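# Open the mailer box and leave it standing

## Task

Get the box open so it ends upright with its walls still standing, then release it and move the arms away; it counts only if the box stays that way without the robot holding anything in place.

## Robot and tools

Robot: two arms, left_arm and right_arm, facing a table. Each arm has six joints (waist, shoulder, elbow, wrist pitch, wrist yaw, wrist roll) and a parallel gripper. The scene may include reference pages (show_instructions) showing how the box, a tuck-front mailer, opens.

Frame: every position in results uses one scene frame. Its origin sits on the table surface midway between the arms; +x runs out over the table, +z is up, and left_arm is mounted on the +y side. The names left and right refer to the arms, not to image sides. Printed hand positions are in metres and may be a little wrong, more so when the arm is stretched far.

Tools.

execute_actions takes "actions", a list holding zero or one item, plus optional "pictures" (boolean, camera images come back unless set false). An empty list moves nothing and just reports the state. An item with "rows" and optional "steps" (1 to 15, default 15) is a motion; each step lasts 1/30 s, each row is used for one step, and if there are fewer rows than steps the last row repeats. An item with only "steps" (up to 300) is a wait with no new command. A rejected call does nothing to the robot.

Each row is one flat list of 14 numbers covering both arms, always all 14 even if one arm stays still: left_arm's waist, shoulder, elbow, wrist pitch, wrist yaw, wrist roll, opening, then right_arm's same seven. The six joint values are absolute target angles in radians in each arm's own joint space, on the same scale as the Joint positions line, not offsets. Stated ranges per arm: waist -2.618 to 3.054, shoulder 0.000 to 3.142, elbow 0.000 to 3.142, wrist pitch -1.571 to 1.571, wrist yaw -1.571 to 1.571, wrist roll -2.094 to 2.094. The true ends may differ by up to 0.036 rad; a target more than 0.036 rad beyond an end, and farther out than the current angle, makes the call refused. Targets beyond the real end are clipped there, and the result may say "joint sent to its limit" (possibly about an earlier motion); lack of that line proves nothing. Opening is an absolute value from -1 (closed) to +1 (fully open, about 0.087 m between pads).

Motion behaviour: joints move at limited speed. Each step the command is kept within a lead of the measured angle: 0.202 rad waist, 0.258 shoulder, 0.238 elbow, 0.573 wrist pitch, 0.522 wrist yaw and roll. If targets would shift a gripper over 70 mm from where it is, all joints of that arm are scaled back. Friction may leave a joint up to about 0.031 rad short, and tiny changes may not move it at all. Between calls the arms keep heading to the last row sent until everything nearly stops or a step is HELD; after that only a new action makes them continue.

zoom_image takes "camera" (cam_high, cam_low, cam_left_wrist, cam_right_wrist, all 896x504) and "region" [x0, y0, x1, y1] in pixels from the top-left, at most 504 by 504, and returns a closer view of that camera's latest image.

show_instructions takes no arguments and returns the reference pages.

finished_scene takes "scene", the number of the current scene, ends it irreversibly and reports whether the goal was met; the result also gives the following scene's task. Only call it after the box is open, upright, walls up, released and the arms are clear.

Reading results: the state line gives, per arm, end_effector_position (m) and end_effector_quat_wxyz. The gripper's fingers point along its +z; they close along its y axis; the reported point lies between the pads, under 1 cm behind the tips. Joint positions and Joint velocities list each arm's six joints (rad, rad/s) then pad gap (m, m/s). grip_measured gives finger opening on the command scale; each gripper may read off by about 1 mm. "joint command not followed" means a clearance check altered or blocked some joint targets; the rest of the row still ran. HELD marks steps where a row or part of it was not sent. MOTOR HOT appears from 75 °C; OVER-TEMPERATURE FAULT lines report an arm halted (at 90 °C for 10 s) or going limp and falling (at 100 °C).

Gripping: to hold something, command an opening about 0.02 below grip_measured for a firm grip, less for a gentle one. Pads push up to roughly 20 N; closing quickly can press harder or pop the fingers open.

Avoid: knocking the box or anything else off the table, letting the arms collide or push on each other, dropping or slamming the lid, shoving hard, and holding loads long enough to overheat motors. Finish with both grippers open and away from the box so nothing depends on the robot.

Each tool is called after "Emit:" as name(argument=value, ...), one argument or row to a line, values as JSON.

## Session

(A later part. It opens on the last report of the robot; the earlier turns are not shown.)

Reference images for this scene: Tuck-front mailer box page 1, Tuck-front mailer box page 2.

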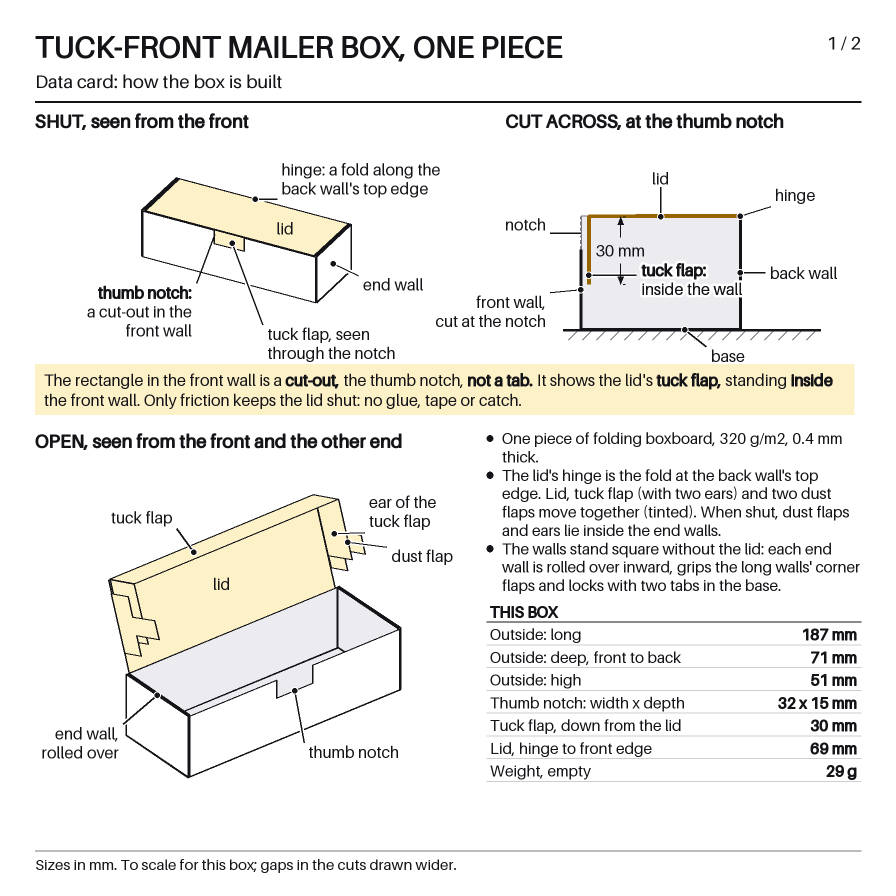

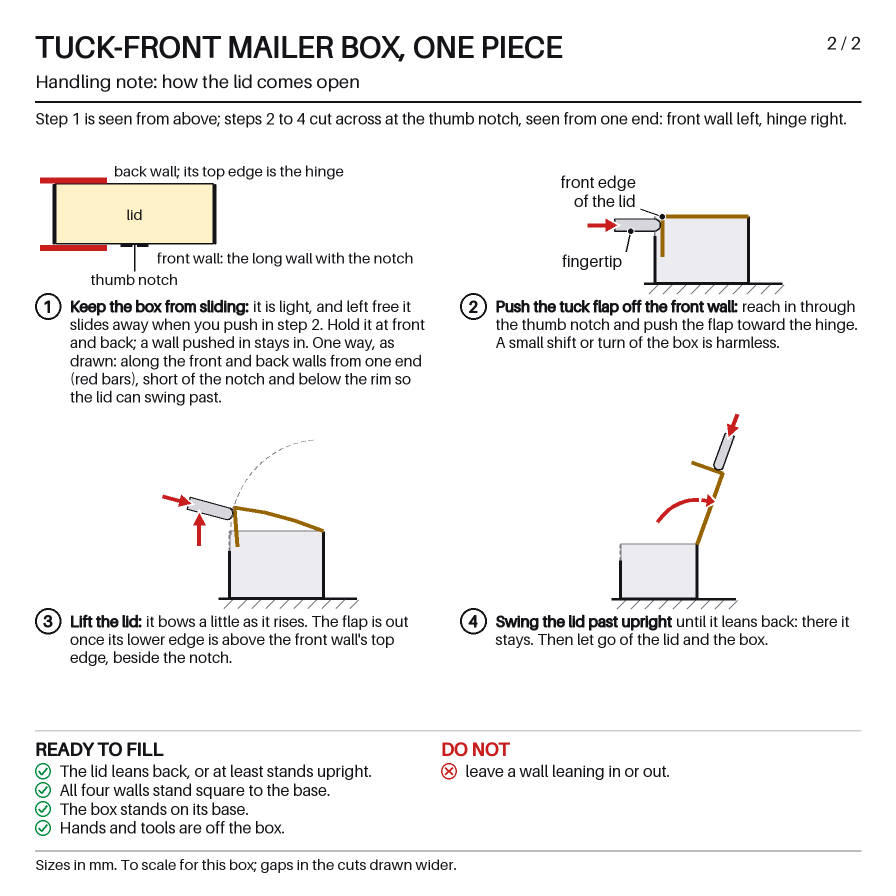

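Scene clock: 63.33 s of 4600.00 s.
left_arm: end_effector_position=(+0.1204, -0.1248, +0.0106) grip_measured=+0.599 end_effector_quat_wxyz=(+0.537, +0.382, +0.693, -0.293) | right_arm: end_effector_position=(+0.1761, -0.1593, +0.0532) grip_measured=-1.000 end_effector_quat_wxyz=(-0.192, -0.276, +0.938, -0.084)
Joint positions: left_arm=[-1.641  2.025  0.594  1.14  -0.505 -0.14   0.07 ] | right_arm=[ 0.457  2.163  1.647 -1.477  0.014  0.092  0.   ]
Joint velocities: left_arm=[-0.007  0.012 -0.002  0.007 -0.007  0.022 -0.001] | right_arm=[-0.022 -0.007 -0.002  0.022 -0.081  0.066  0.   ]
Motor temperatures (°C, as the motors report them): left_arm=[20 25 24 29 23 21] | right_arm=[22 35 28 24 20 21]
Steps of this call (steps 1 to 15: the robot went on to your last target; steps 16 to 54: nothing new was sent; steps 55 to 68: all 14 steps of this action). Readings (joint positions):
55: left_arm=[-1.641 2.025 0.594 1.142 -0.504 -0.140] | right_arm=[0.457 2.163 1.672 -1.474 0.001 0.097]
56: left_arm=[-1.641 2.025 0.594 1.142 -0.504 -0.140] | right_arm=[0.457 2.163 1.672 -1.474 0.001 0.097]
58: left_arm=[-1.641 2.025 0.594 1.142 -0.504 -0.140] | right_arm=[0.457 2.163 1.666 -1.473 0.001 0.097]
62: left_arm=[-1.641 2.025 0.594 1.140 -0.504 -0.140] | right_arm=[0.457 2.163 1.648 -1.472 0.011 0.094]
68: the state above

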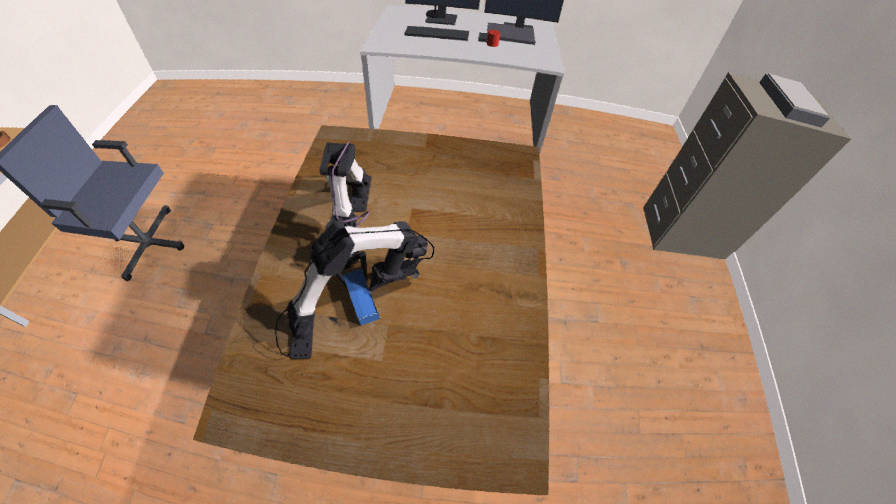

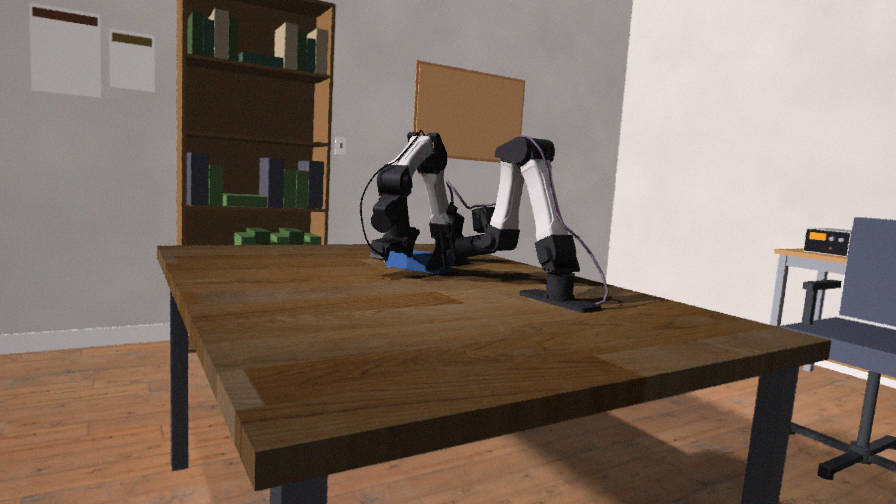

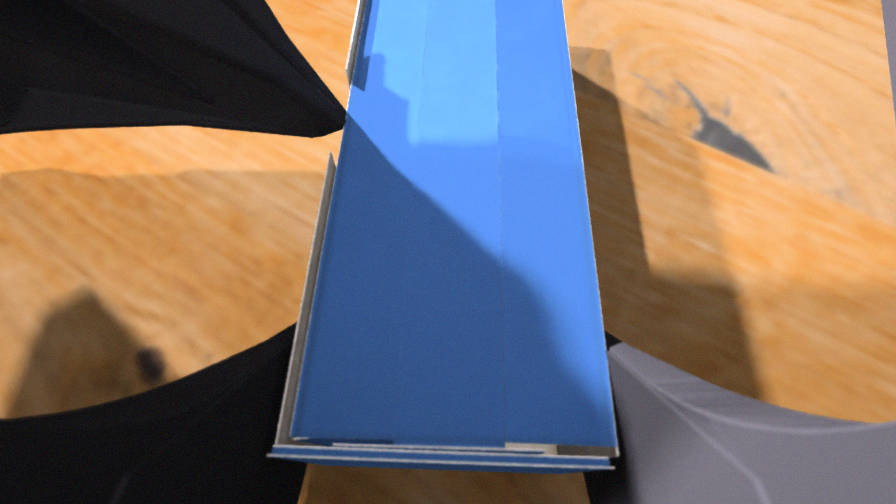

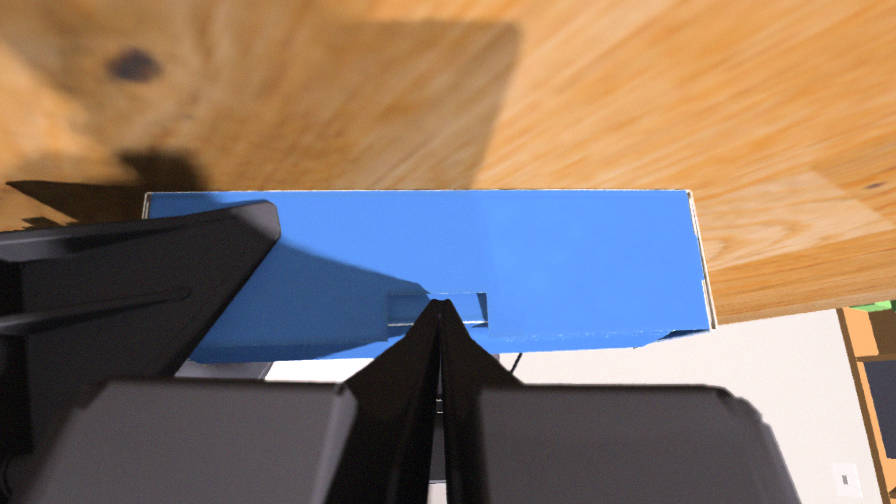

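Emit:
execute_actions(
  actions=[
    {"rows":[[-1.625,2.045,0.6,1.085,-0.592,-0.135,0.596,0.457,2.151,1.614,-1.572,0.005,0.09,-1],[-1.625,2.045,0.6,1.085,-0.595,-0.135,0.596,0.457,2.147,1.613,-1.575,0.005,0.09,-1],[-1.625,2.045,0.6,1.085,-0.595,-0.135,0.596,0.457,2.143,1.612,-1.575,0.005,0.09,-1],[-1.625,2.045,0.6,1.085,-0.595,-0.135,0.596,0.457,2.139,1.611,-1.575,0.005,0.09,-1],[-1.625,2.045,0.6,1.085,-0.595,-0.135,0.596,0.457,2.135,1.61,-1.575,0.005,0.09,-1],[-1.625,2.045,0.6,1.085,-0.595,-0.135,0.596,0.457,2.131,1.609,-1.575,0.005,0.09,-1],[-1.625,2.045,0.6,1.085,-0.595,-0.135,0.596,0.457,2.127,1.608,-1.575,0.005,0.09,-1],[-1.625,2.045,0.6,1.085,-0.595,-0.135,0.596,0.457,2.123,1.607,-1.575,0.005,0.09,-1],[-1.625,2.045,0.6,1.085,-0.595,-0.135,0.596,0.457,2.119,1.606,-1.575,0.005,0.09,-1],[-1.625,2.045,0.6,1.085,-0.595,-0.135,0.596,0.457,2.115,1.605,-1.575,0.005,0.09,-1],[-1.625,2.045,0.6,1.085,-0.595,-0.135,0.596,0.457,2.111,1.604,-1.575,0.005,0.09,-1],[-1.625,2.045,0.6,1.085,-0.595,-0.135,0.596,0.457,2.107,1.603,-1.575,0.005,0.09,-1],[-1.625,2.045,0.6,1.085,-0.595,-0.135,0.596,0.457,2.103,1.602,-1.575,0.005,0.09,-1]],"steps":15},
  ],
)

Scene clock: 65.53 s of 4600.00 s.
left_arm: end_effector_position=(+0.1209, -0.1244, +0.0106) grip_measured=+0.597 end_effector_quat_wxyz=(+0.537, +0.381, +0.693, -0.292) | right_arm: end_effector_position=(+0.1764, -0.1593, +0.0667) grip_measured=-1.000 end_effector_quat_wxyz=(-0.175, -0.277, +0.942, -0.077)
Joint positions: left_arm=[-1.641  2.025  0.594  1.139 -0.509 -0.14   0.07 ] | right_arm=[ 0.457  2.115  1.647 -1.488  0.015  0.092  0.   ]
Joint velocities: left_arm=[ 0.012 -0.012 -0.007 -0.095 -0.007  0.051  0.   ] | right_arm=[ 0.002 -0.032 -0.007 -0.022 -0.066 -0.051  0.   ]
Motor temperatures (°C, as the motors report them): left_arm=[20 25 25 29 23 21] | right_arm=[22 36 28 24 20 21]
Steps of this call (steps 1 to 15: the robot went on to your last target; steps 16 to 51: nothing new was sent; steps 52 to 66: all 15 steps of this action). Readings (joint positions):
52: left_arm=[-1.641 2.025 0.594 1.140 -0.505 -0.140] | right_arm=[0.457 2.163 1.647 -1.478 0.014 0.092]
53: left_arm=[-1.641 2.025 0.594 1.140 -0.505 -0.140] | right_arm=[0.457 2.163 1.647 -1.478 0.014 0.092]
55: left_arm=[-1.641 2.025 0.594 1.140 -0.505 -0.140] | right_arm=[0.457 2.161 1.647 -1.479 0.014 0.092]
59: left_arm=[-1.641 2.025 0.594 1.140 -0.505 -0.140] | right_arm=[0.457 2.143 1.647 -1.482 0.015 0.092]
66: the state above

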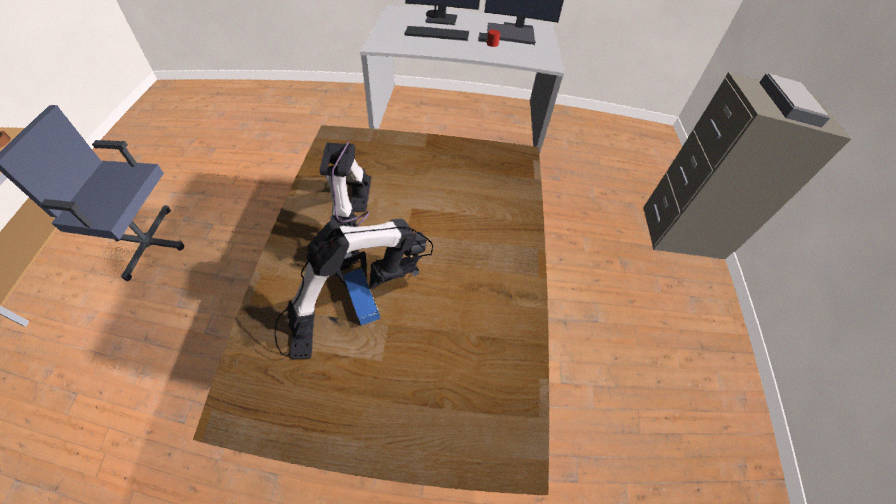

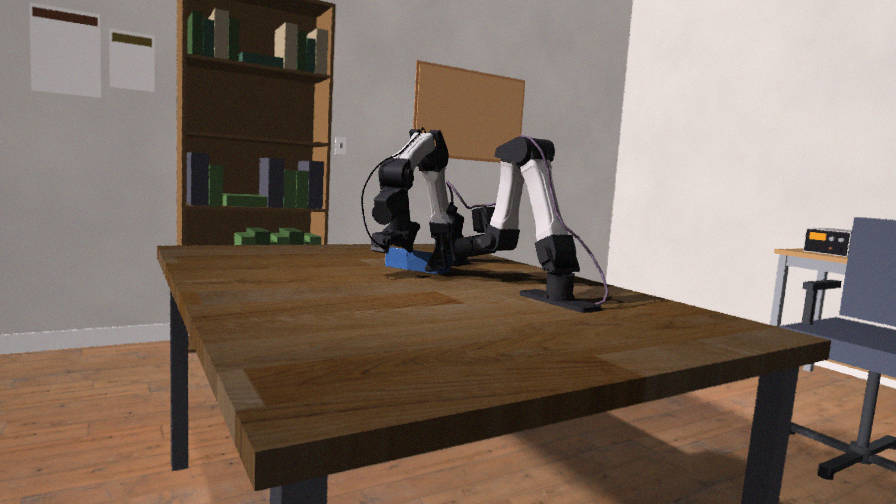

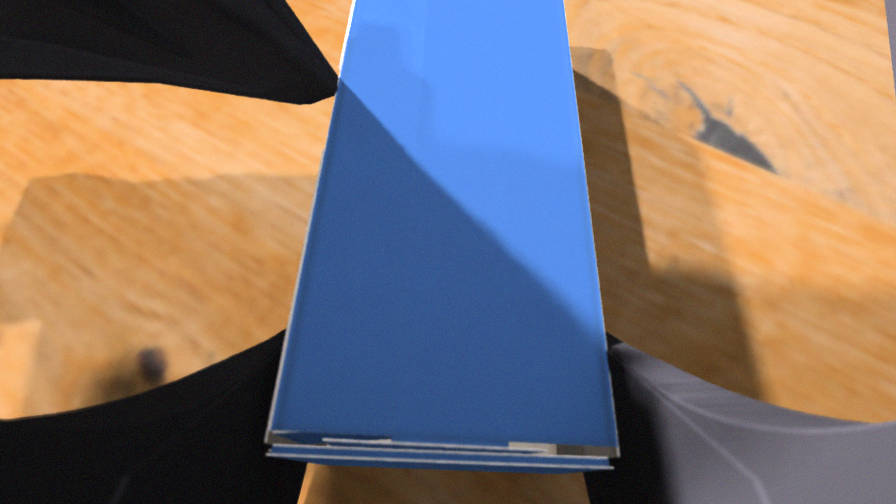

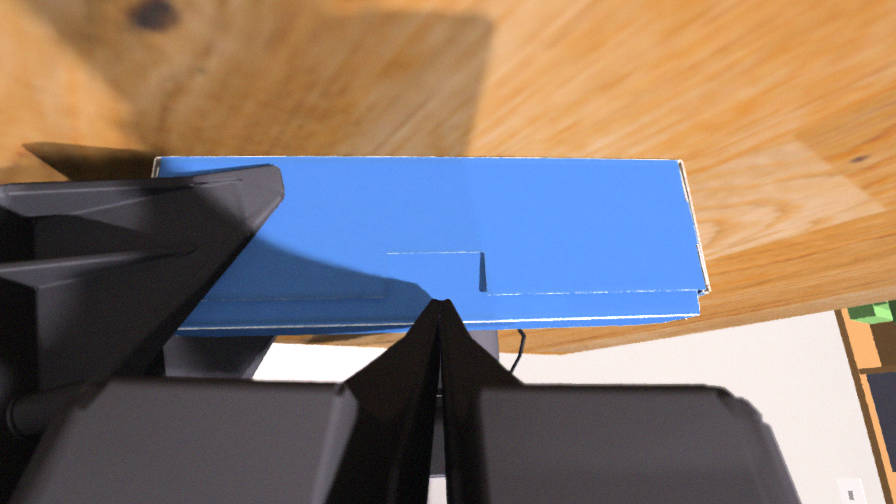

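Emit:
execute_actions(
  actions=[
    {"rows":[[-1.625,2.045,0.6,1.08,-0.595,-0.135,0.596,0.457,2.099,1.599,-1.575,0.005,0.09,-1],[-1.625,2.045,0.6,1.08,-0.595,-0.135,0.596,0.457,2.095,1.596,-1.575,0.005,0.09,-1],[-1.625,2.045,0.6,1.08,-0.595,-0.135,0.596,0.457,2.091,1.594,-1.575,0.005,0.09,-1],[-1.625,2.045,0.6,1.08,-0.595,-0.135,0.596,0.457,2.087,1.592,-1.575,0.005,0.09,-1],[-1.625,2.045,0.6,1.08,-0.595,-0.135,0.596,0.457,2.083,1.59,-1.575,0.005,0.09,-1],[-1.625,2.045,0.6,1.08,-0.595,-0.135,0.596,0.457,2.079,1.588,-1.575,0.005,0.09,-1],[-1.625,2.045,0.6,1.08,-0.595,-0.135,0.596,0.457,2.075,1.586,-1.575,0.005,0.09,-1],[-1.625,2.045,0.6,1.08,-0.595,-0.135,0.596,0.457,2.071,1.584,-1.575,0.005,0.09,-1],[-1.625,2.045,0.6,1.08,-0.595,-0.135,0.596,0.457,2.067,1.582,-1.575,0.005,0.09,-1],[-1.625,2.045,0.6,1.08,-0.595,-0.135,0.596,0.457,2.063,1.58,-1.575,0.005,0.09,-1],[-1.625,2.045,0.6,1.08,-0.595,-0.135,0.596,0.457,2.059,1.578,-1.575,0.005,0.09,-1],[-1.625,2.045,0.6,1.08,-0.595,-0.135,0.596,0.457,2.055,1.576,-1.575,0.005,0.09,-1],[-1.625,2.045,0.6,1.08,-0.595,-0.135,0.596,0.457,2.051,1.574,-1.575,0.005,0.09,-1]],"steps":15},
  ],
)

Scene clock: 67.70 s of 4600.00 s.
left_arm: end_effector_position=(+0.1202, -0.1248, +0.0104) grip_measured=+0.597 end_effector_quat_wxyz=(+0.536, +0.383, +0.692, -0.294) | right_arm: end_effector_position=(+0.1730, -0.1621, +0.0753) grip_measured=-1.000 end_effector_quat_wxyz=(-0.162, -0.278, +0.944, -0.072)
Joint positions: left_arm=[-1.641  2.025  0.594  1.139 -0.504 -0.14   0.07 ] | right_arm=[ 0.457  2.062  1.617 -1.481  0.016  0.092  0.   ]
Joint velocities: left_arm=[ 0.007 -0.017  0.002 -0.022  0.007 -0.037  0.   ] | right_arm=[-0.007 -0.076 -0.027  0.022  0.037 -0.007  0.   ]
Motor temperatures (°C, as the motors report them): left_arm=[20 25 25 29 23 21] | right_arm=[22 36 28 24 20 21]
Steps of this call (steps 1 to 15: the robot went on to your last target; steps 16 to 50: nothing new was sent; steps 51 to 65: all 15 steps of this action). Readings (joint positions):
51: left_arm=[-1.641 2.025 0.594 1.139 -0.509 -0.140] | right_arm=[0.457 2.114 1.646 -1.488 0.015 0.092]
52: left_arm=[-1.641 2.025 0.594 1.139 -0.509 -0.140] | right_arm=[0.457 2.112 1.642 -1.488 0.015 0.092]
54: left_arm=[-1.641 2.025 0.594 1.139 -0.506 -0.140] | right_arm=[0.457 2.107 1.636 -1.485 0.016 0.092]
58: left_arm=[-1.641 2.025 0.594 1.139 -0.504 -0.140] | right_arm=[0.457 2.091 1.627 -1.482 0.016 0.092]
65: the state above

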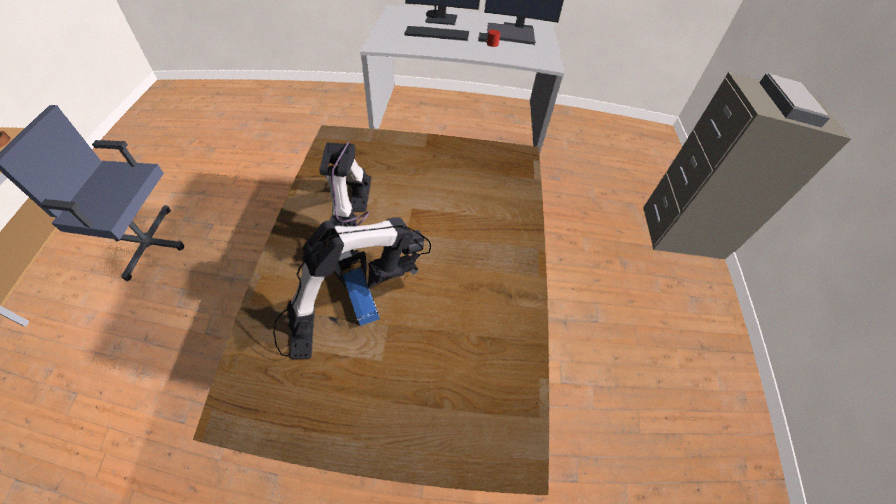

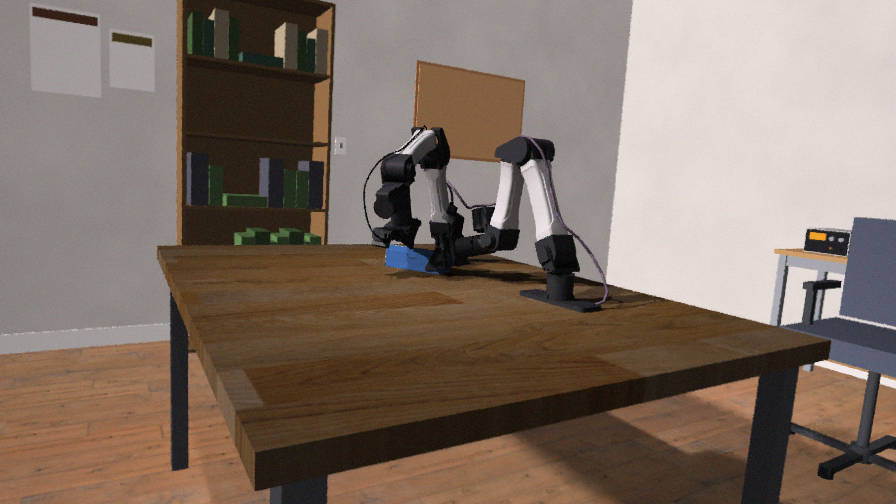

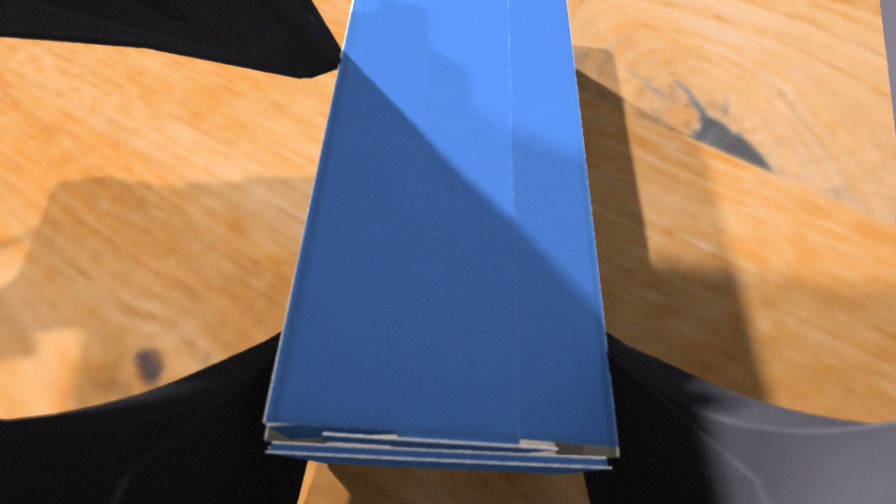

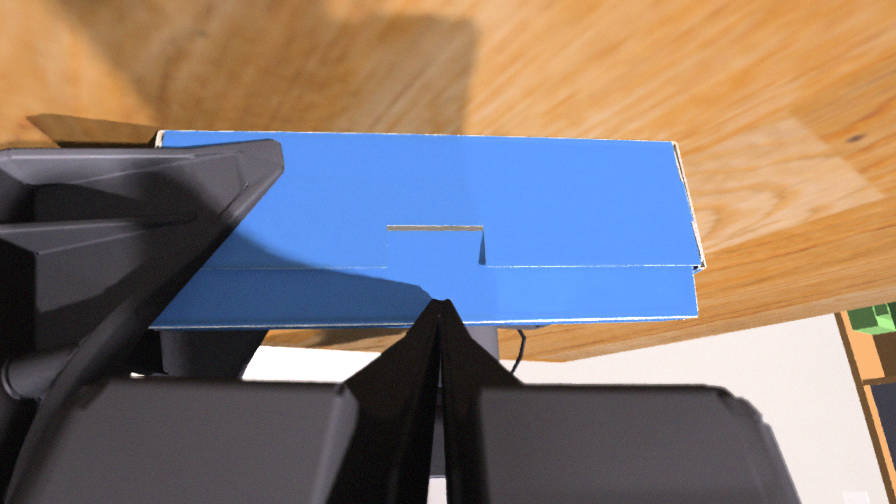

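Emit:
execute_actions(
  actions=[
    {"rows":[[-1.625,2.045,0.6,1.075,-0.595,-0.135,0.594,0.458,2.046,1.572,-1.575,0.005,0.09,-1],[-1.625,2.045,0.6,1.075,-0.595,-0.135,0.594,0.459,2.041,1.57,-1.575,0.005,0.09,-1],[-1.625,2.045,0.6,1.075,-0.595,-0.135,0.594,0.46,2.036,1.568,-1.575,0.005,0.09,-1],[-1.625,2.045,0.6,1.075,-0.595,-0.135,0.594,0.461,2.031,1.566,-1.575,0.005,0.09,-1],[-1.625,2.045,0.6,1.075,-0.595,-0.135,0.594,0.462,2.026,1.564,-1.575,0.005,0.09,-1],[-1.625,2.045,0.6,1.075,-0.595,-0.135,0.594,0.463,2.021,1.562,-1.575,0.005,0.09,-1],[-1.625,2.045,0.6,1.075,-0.595,-0.135,0.594,0.464,2.016,1.56,-1.575,0.005,0.09,-1],[-1.625,2.045,0.6,1.075,-0.595,-0.135,0.594,0.465,2.011,1.557,-1.575,0.005,0.09,-1],[-1.625,2.045,0.6,1.075,-0.595,-0.135,0.594,0.466,2.006,1.555,-1.575,0.005,0.09,-1],[-1.625,2.045,0.6,1.075,-0.595,-0.135,0.594,0.467,2.001,1.552,-1.575,0.005,0.09,-1],[-1.625,2.045,0.6,1.075,-0.595,-0.135,0.594,0.468,1.996,1.55,-1.575,0.005,0.09,-1],[-1.625,2.045,0.6,1.075,-0.595,-0.135,0.594,0.469,1.991,1.547,-1.575,0.005,0.09,-1],[-1.625,2.045,0.6,1.075,-0.595,-0.135,0.594,0.47,1.986,1.545,-1.575,0.005,0.09,-1],[-1.625,2.045,0.6,1.075,-0.595,-0.135,0.594,0.47,1.981,1.542,-1.575,0.005,0.09,-1]],"steps":15},
  ],
)

Scene clock: 69.80 s of 4600.00 s.
left_arm: end_effector_position=(+0.1200, -0.1249, +0.0104) grip_measured=+0.596 end_effector_quat_wxyz=(+0.536, +0.384, +0.692, -0.294) | right_arm: end_effector_position=(+0.1680, -0.1651, +0.0884) grip_measured=-1.000 end_effector_quat_wxyz=(-0.144, -0.279, +0.947, -0.065)
Joint positions: left_arm=[-1.641  2.025  0.594  1.139 -0.502 -0.139  0.07 ] | right_arm=[ 0.459  1.993  1.587 -1.481  0.014  0.092  0.   ]
Joint velocities: left_arm=[ 0.002  0.002 -0.017 -0.066  0.022  0.022 -0.   ] | right_arm=[ 0.007 -0.129 -0.046 -0.007  0.022 -0.022  0.   ]
Motor temperatures (°C, as the motors report them): left_arm=[20 25 25 29 24 21] | right_arm=[22 36 28 25 20 21]
Steps of this call (steps 1 to 15: the robot went on to your last target; steps 16 to 48: nothing new was sent; steps 49 to 63: all 15 steps of this action). Readings (joint positions):
49: left_arm=[-1.641 2.025 0.594 1.139 -0.504 -0.140] | right_arm=[0.457 2.060 1.616 -1.481 0.016 0.092]
50: left_arm=[-1.641 2.025 0.594 1.139 -0.504 -0.140] | right_arm=[0.457 2.059 1.616 -1.481 0.016 0.092]
52: left_arm=[-1.641 2.025 0.594 1.139 -0.504 -0.140] | right_arm=[0.457 2.054 1.613 -1.481 0.016 0.092]
56: left_arm=[-1.641 2.025 0.594 1.139 -0.502 -0.139] | right_arm=[0.457 2.031 1.603 -1.480 0.016 0.092]
63: the state above

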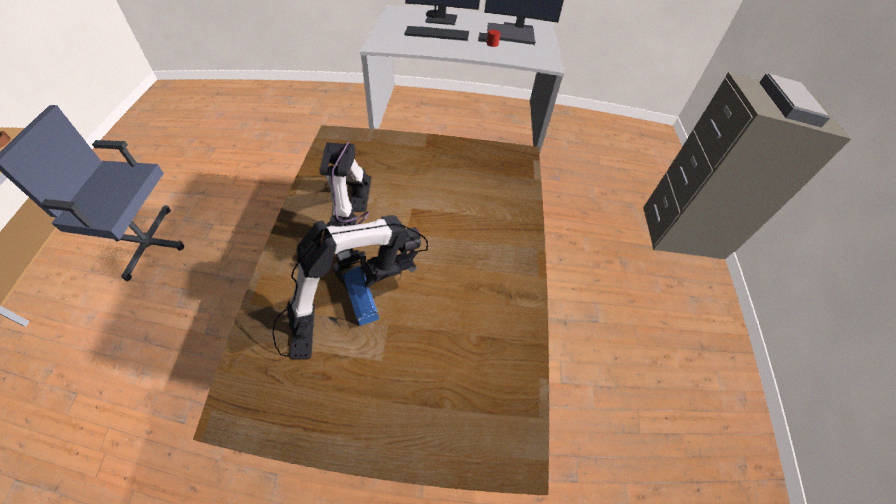

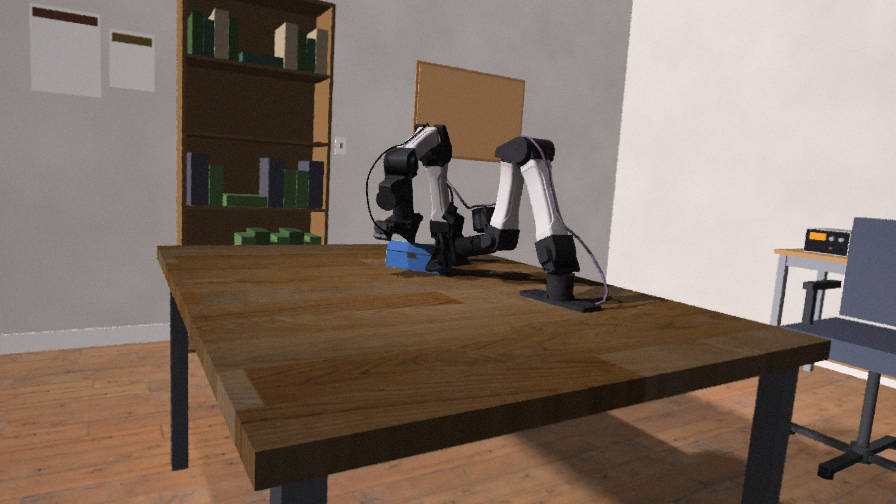

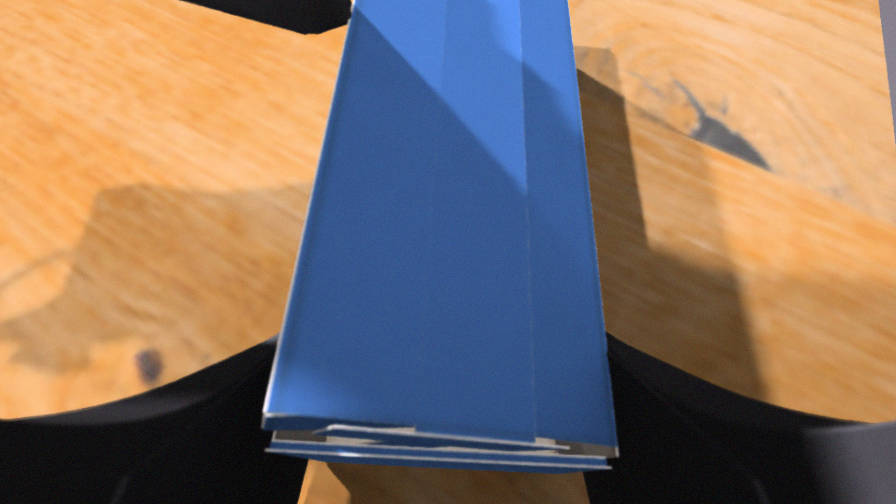

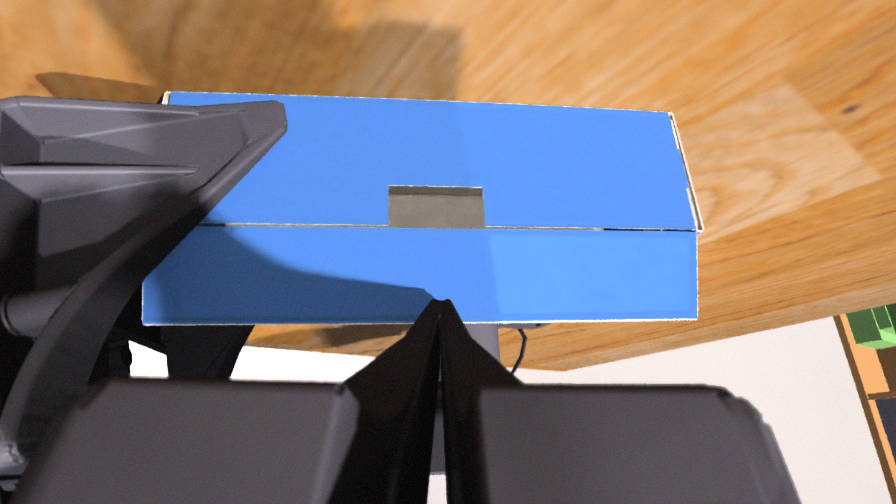

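Emit:
execute_actions(
  actions=[],
)

Scene clock: 72.23 s of 4600.00 s.
left_arm: end_effector_position=(+0.1200, -0.1249, +0.0104) grip_measured=+0.596 end_effector_quat_wxyz=(+0.536, +0.384, +0.692, -0.294) | right_arm: end_effector_position=(+0.1675, -0.1655, +0.0896) grip_measured=-1.000 end_effector_quat_wxyz=(-0.142, -0.280, +0.947, -0.064)
Joint positions: left_arm=[-1.641  2.025  0.594  1.139 -0.502 -0.139  0.07 ] | right_arm=[ 0.459  1.987  1.585 -1.482  0.014  0.092  0.   ]
Joint velocities: left_arm=[ 0.002  0.002  0.007 -0.051  0.037  0.037 -0.001] | right_arm=[ 0.002 -0.007 -0.007 -0.066 -0.007 -0.037  0.   ]
Motor temperatures (°C, as the motors report them): left_arm=[20 25 25 28 24 21] | right_arm=[22 36 27 25 20 21]
Steps of this call (steps 1 to 15: the robot went on to your last target; steps 16 to 73: nothing new was sent). Readings (joint positions):
1: left_arm=[-1.641 2.025 0.594 1.139 -0.502 -0.139] | right_arm=[0.459 1.989 1.586 -1.481 0.014 0.092]
2: left_arm=[-1.641 2.025 0.594 1.139 -0.502 -0.139] | right_arm=[0.459 1.987 1.585 -1.482 0.014 0.092]
4: left_arm=[-1.641 2.025 0.594 1.139 -0.502 -0.139] | right_arm=[0.459 1.987 1.585 -1.482 0.014 0.092]
8: left_arm=[-1.641 2.025 0.594 1.139 -0.502 -0.139] | right_arm=[0.459 1.987 1.585 -1.482 0.014 0.092]
73: the state above
All arms were judged still, so your last target was given up. Only a new action makes them travel on or press farther. Fingers that are still opening or closing keep moving.

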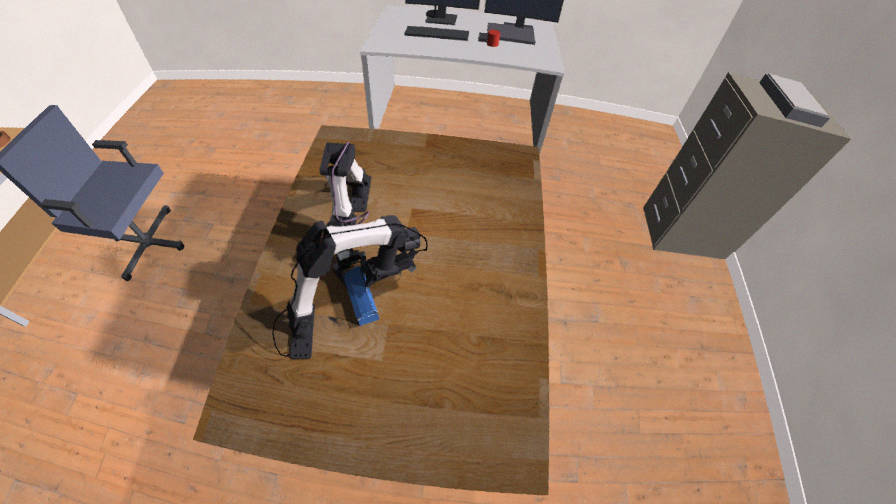

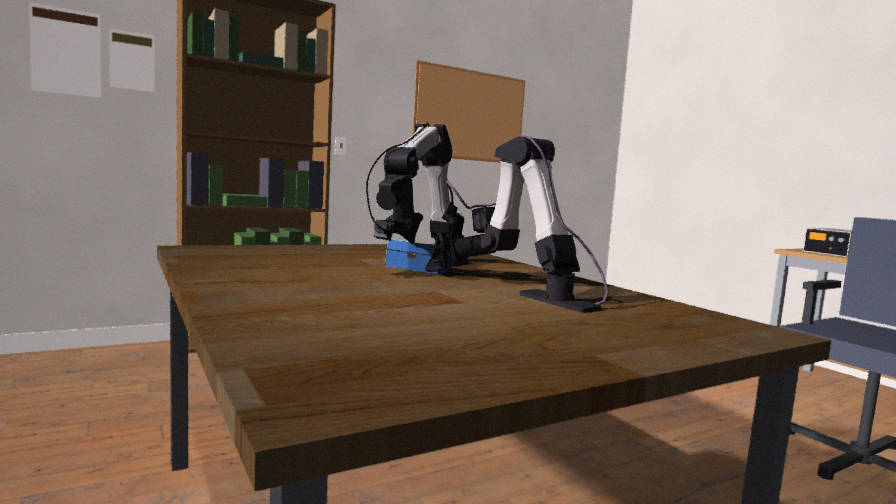

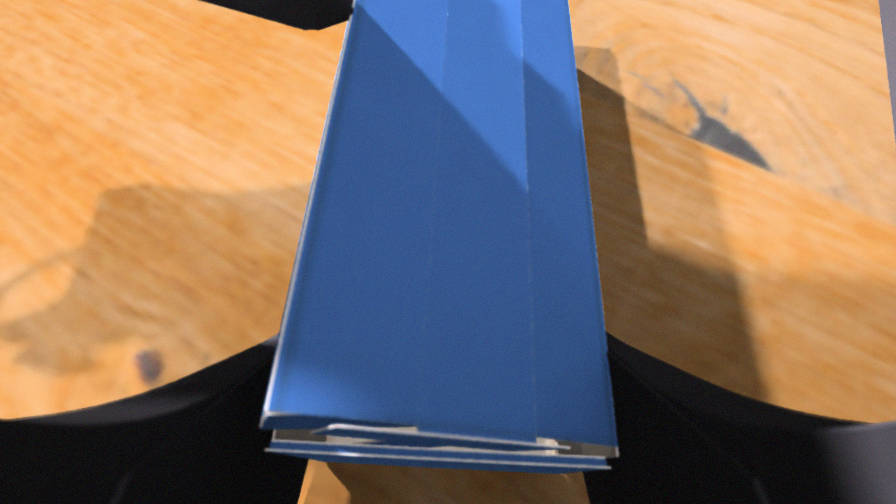

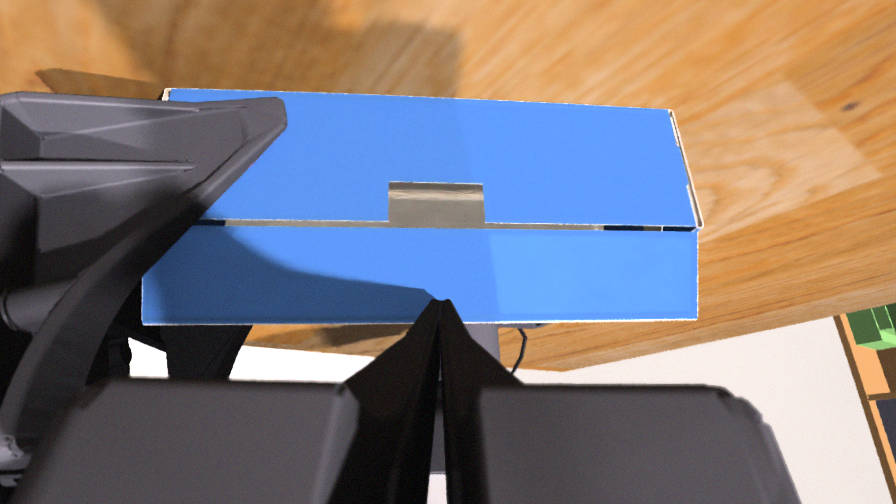

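Emit:
execute_actions(
  actions=[
    {"rows":[[-1.626,2.045,0.6,1.079,-0.59,-0.135,0.594,0.471,1.974,1.541,-1.57,0.005,0.09,-1],[-1.627,2.045,0.6,1.083,-0.585,-0.135,0.594,0.472,1.967,1.539,-1.567,0.005,0.09,-1],[-1.628,2.045,0.6,1.087,-0.58,-0.135,0.594,0.473,1.96,1.537,-1.564,0.005,0.09,-1],[-1.629,2.045,0.6,1.09,-0.575,-0.135,0.594,0.474,1.953,1.534,-1.561,0.005,0.09,-1],[-1.63,2.045,0.6,1.093,-0.57,-0.135,0.594,0.475,1.946,1.531,-1.558,0.005,0.09,-1],[-1.631,2.045,0.6,1.096,-0.565,-0.135,0.594,0.476,1.939,1.528,-1.555,0.005,0.09,-1],[-1.632,2.045,0.6,1.099,-0.56,-0.135,0.594,0.477,1.932,1.525,-1.552,0.005,0.09,-1],[-1.633,2.045,0.6,1.102,-0.555,-0.135,0.594,0.478,1.925,1.522,-1.55,0.005,0.09,-1],[-1.634,2.045,0.6,1.105,-0.55,-0.135,0.594,0.479,1.918,1.518,-1.548,0.005,0.09,-1],[-1.635,2.045,0.6,1.108,-0.545,-0.135,0.594,0.48,1.911,1.514,-1.546,0.005,0.09,-1],[-1.635,2.045,0.6,1.11,-0.54,-0.135,0.594,0.481,1.904,1.51,-1.544,0.005,0.09,-1],[-1.635,2.045,0.6,1.112,-0.537,-0.135,0.594,0.482,1.897,1.506,-1.542,0.005,0.09,-1],[-1.635,2.045,0.6,1.114,-0.534,-0.135,0.594,0.483,1.89,1.502,-1.54,0.005,0.09,-1],[-1.635,2.045,0.6,1.116,-0.531,-0.135,0.594,0.484,1.882,1.498,-1.538,0.005,0.09,-1],[-1.635,2.045,0.6,1.118,-0.528,-0.135,0.594,0.485,1.874,1.494,-1.536,0.005,0.09,-1]],"steps":15},
  ],
)

Scene clock: 75.27 s of 4600.00 s.
left_arm: end_effector_position=(+0.1193, -0.1255, +0.0107) grip_measured=+0.595 end_effector_quat_wxyz=(+0.535, +0.385, +0.691, -0.296) | right_arm: end_effector_position=(+0.1580, -0.1703, +0.1052) grip_measured=-1.000 end_effector_quat_wxyz=(-0.119, -0.286, +0.949, -0.058)
Joint positions: left_arm=[-1.641  2.025  0.594  1.141 -0.498 -0.138  0.07 ] | right_arm=[ 0.47   1.894  1.54  -1.482  0.018  0.091  0.   ]
Joint velocities: left_arm=[ 0.012 -0.002 -0.002 -0.007  0.051  0.007 -0.   ] | right_arm=[ 0.032 -0.242 -0.134 -0.081 -0.007 -0.037  0.   ]
Motor temperatures (°C, as the motors report them): left_arm=[20 25 25 28 24 21] | right_arm=[22 37 27 25 20 21]
Steps of this call (steps 1 to 76: nothing new was sent; steps 77 to 91: all 15 steps of this action). Readings (joint positions):
77: left_arm=[-1.641 2.025 0.594 1.139 -0.502 -0.139] | right_arm=[0.459 1.987 1.585 -1.482 0.014 0.092]
78: left_arm=[-1.641 2.025 0.594 1.139 -0.502 -0.139] | right_arm=[0.459 1.986 1.585 -1.482 0.014 0.092]
80: left_arm=[-1.641 2.025 0.594 1.139 -0.501 -0.139] | right_arm=[0.460 1.978 1.580 -1.481 0.014 0.092]
84: left_arm=[-1.641 2.025 0.594 1.140 -0.499 -0.138] | right_arm=[0.463 1.947 1.567 -1.480 0.016 0.092]
91: the state above

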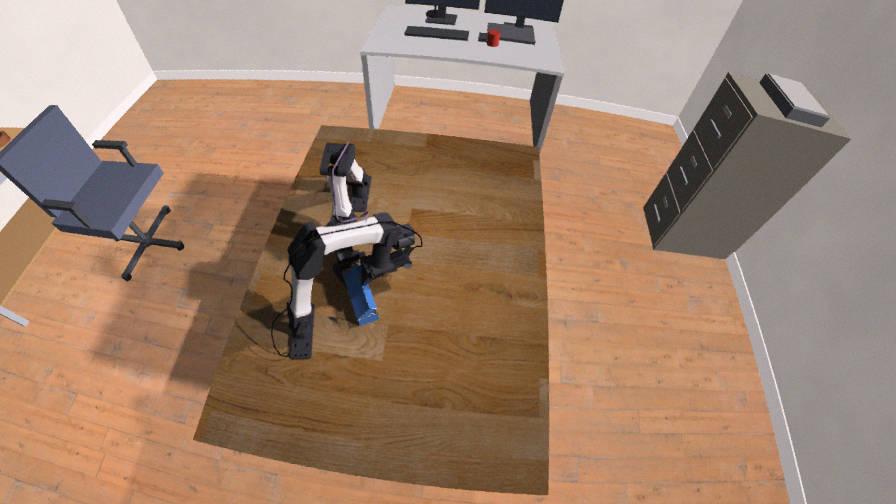

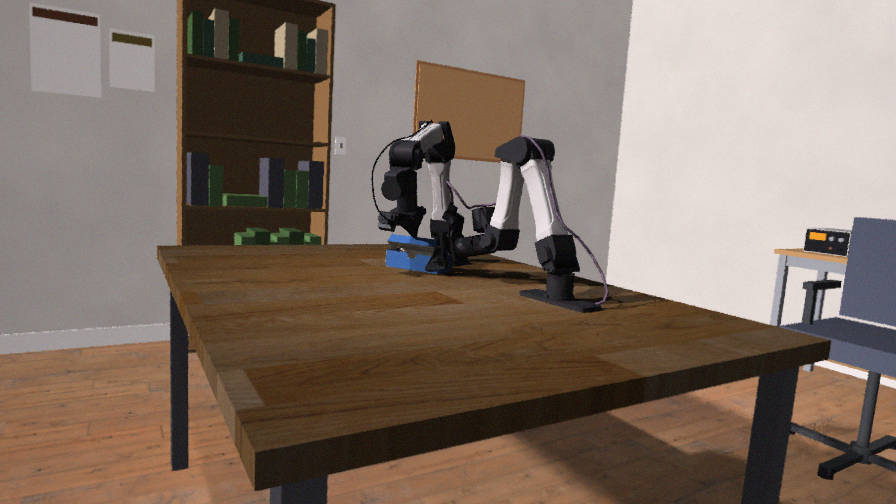

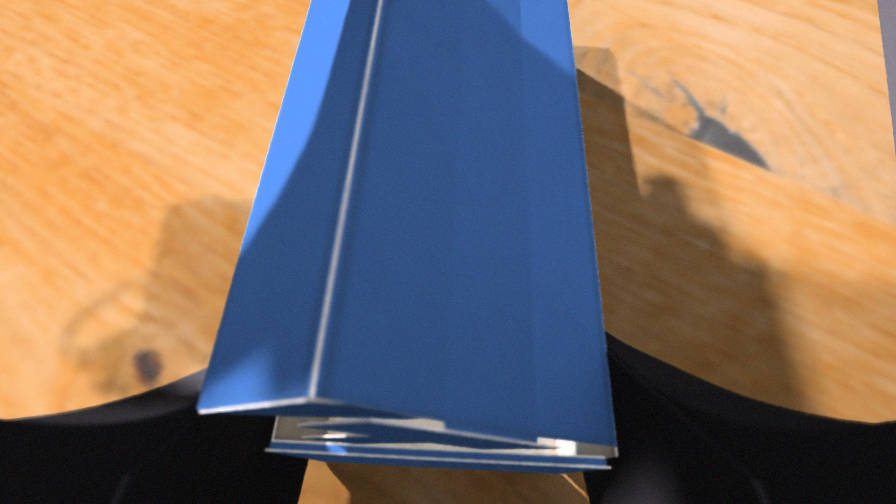

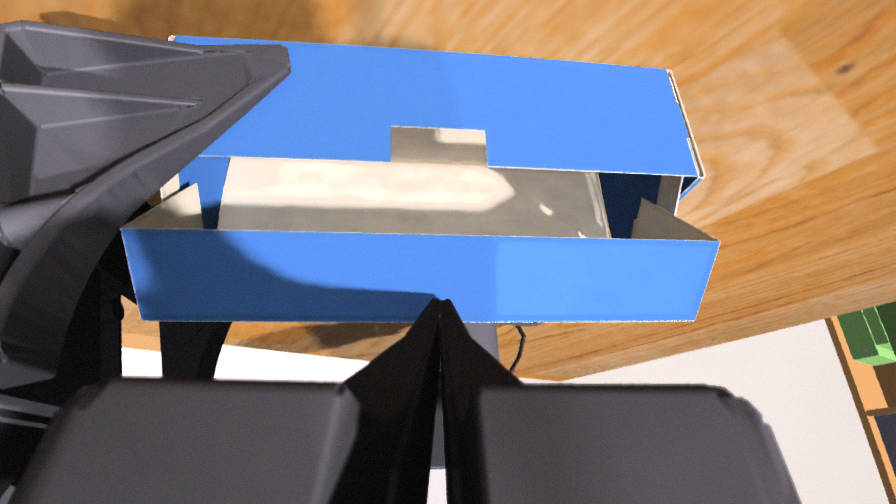

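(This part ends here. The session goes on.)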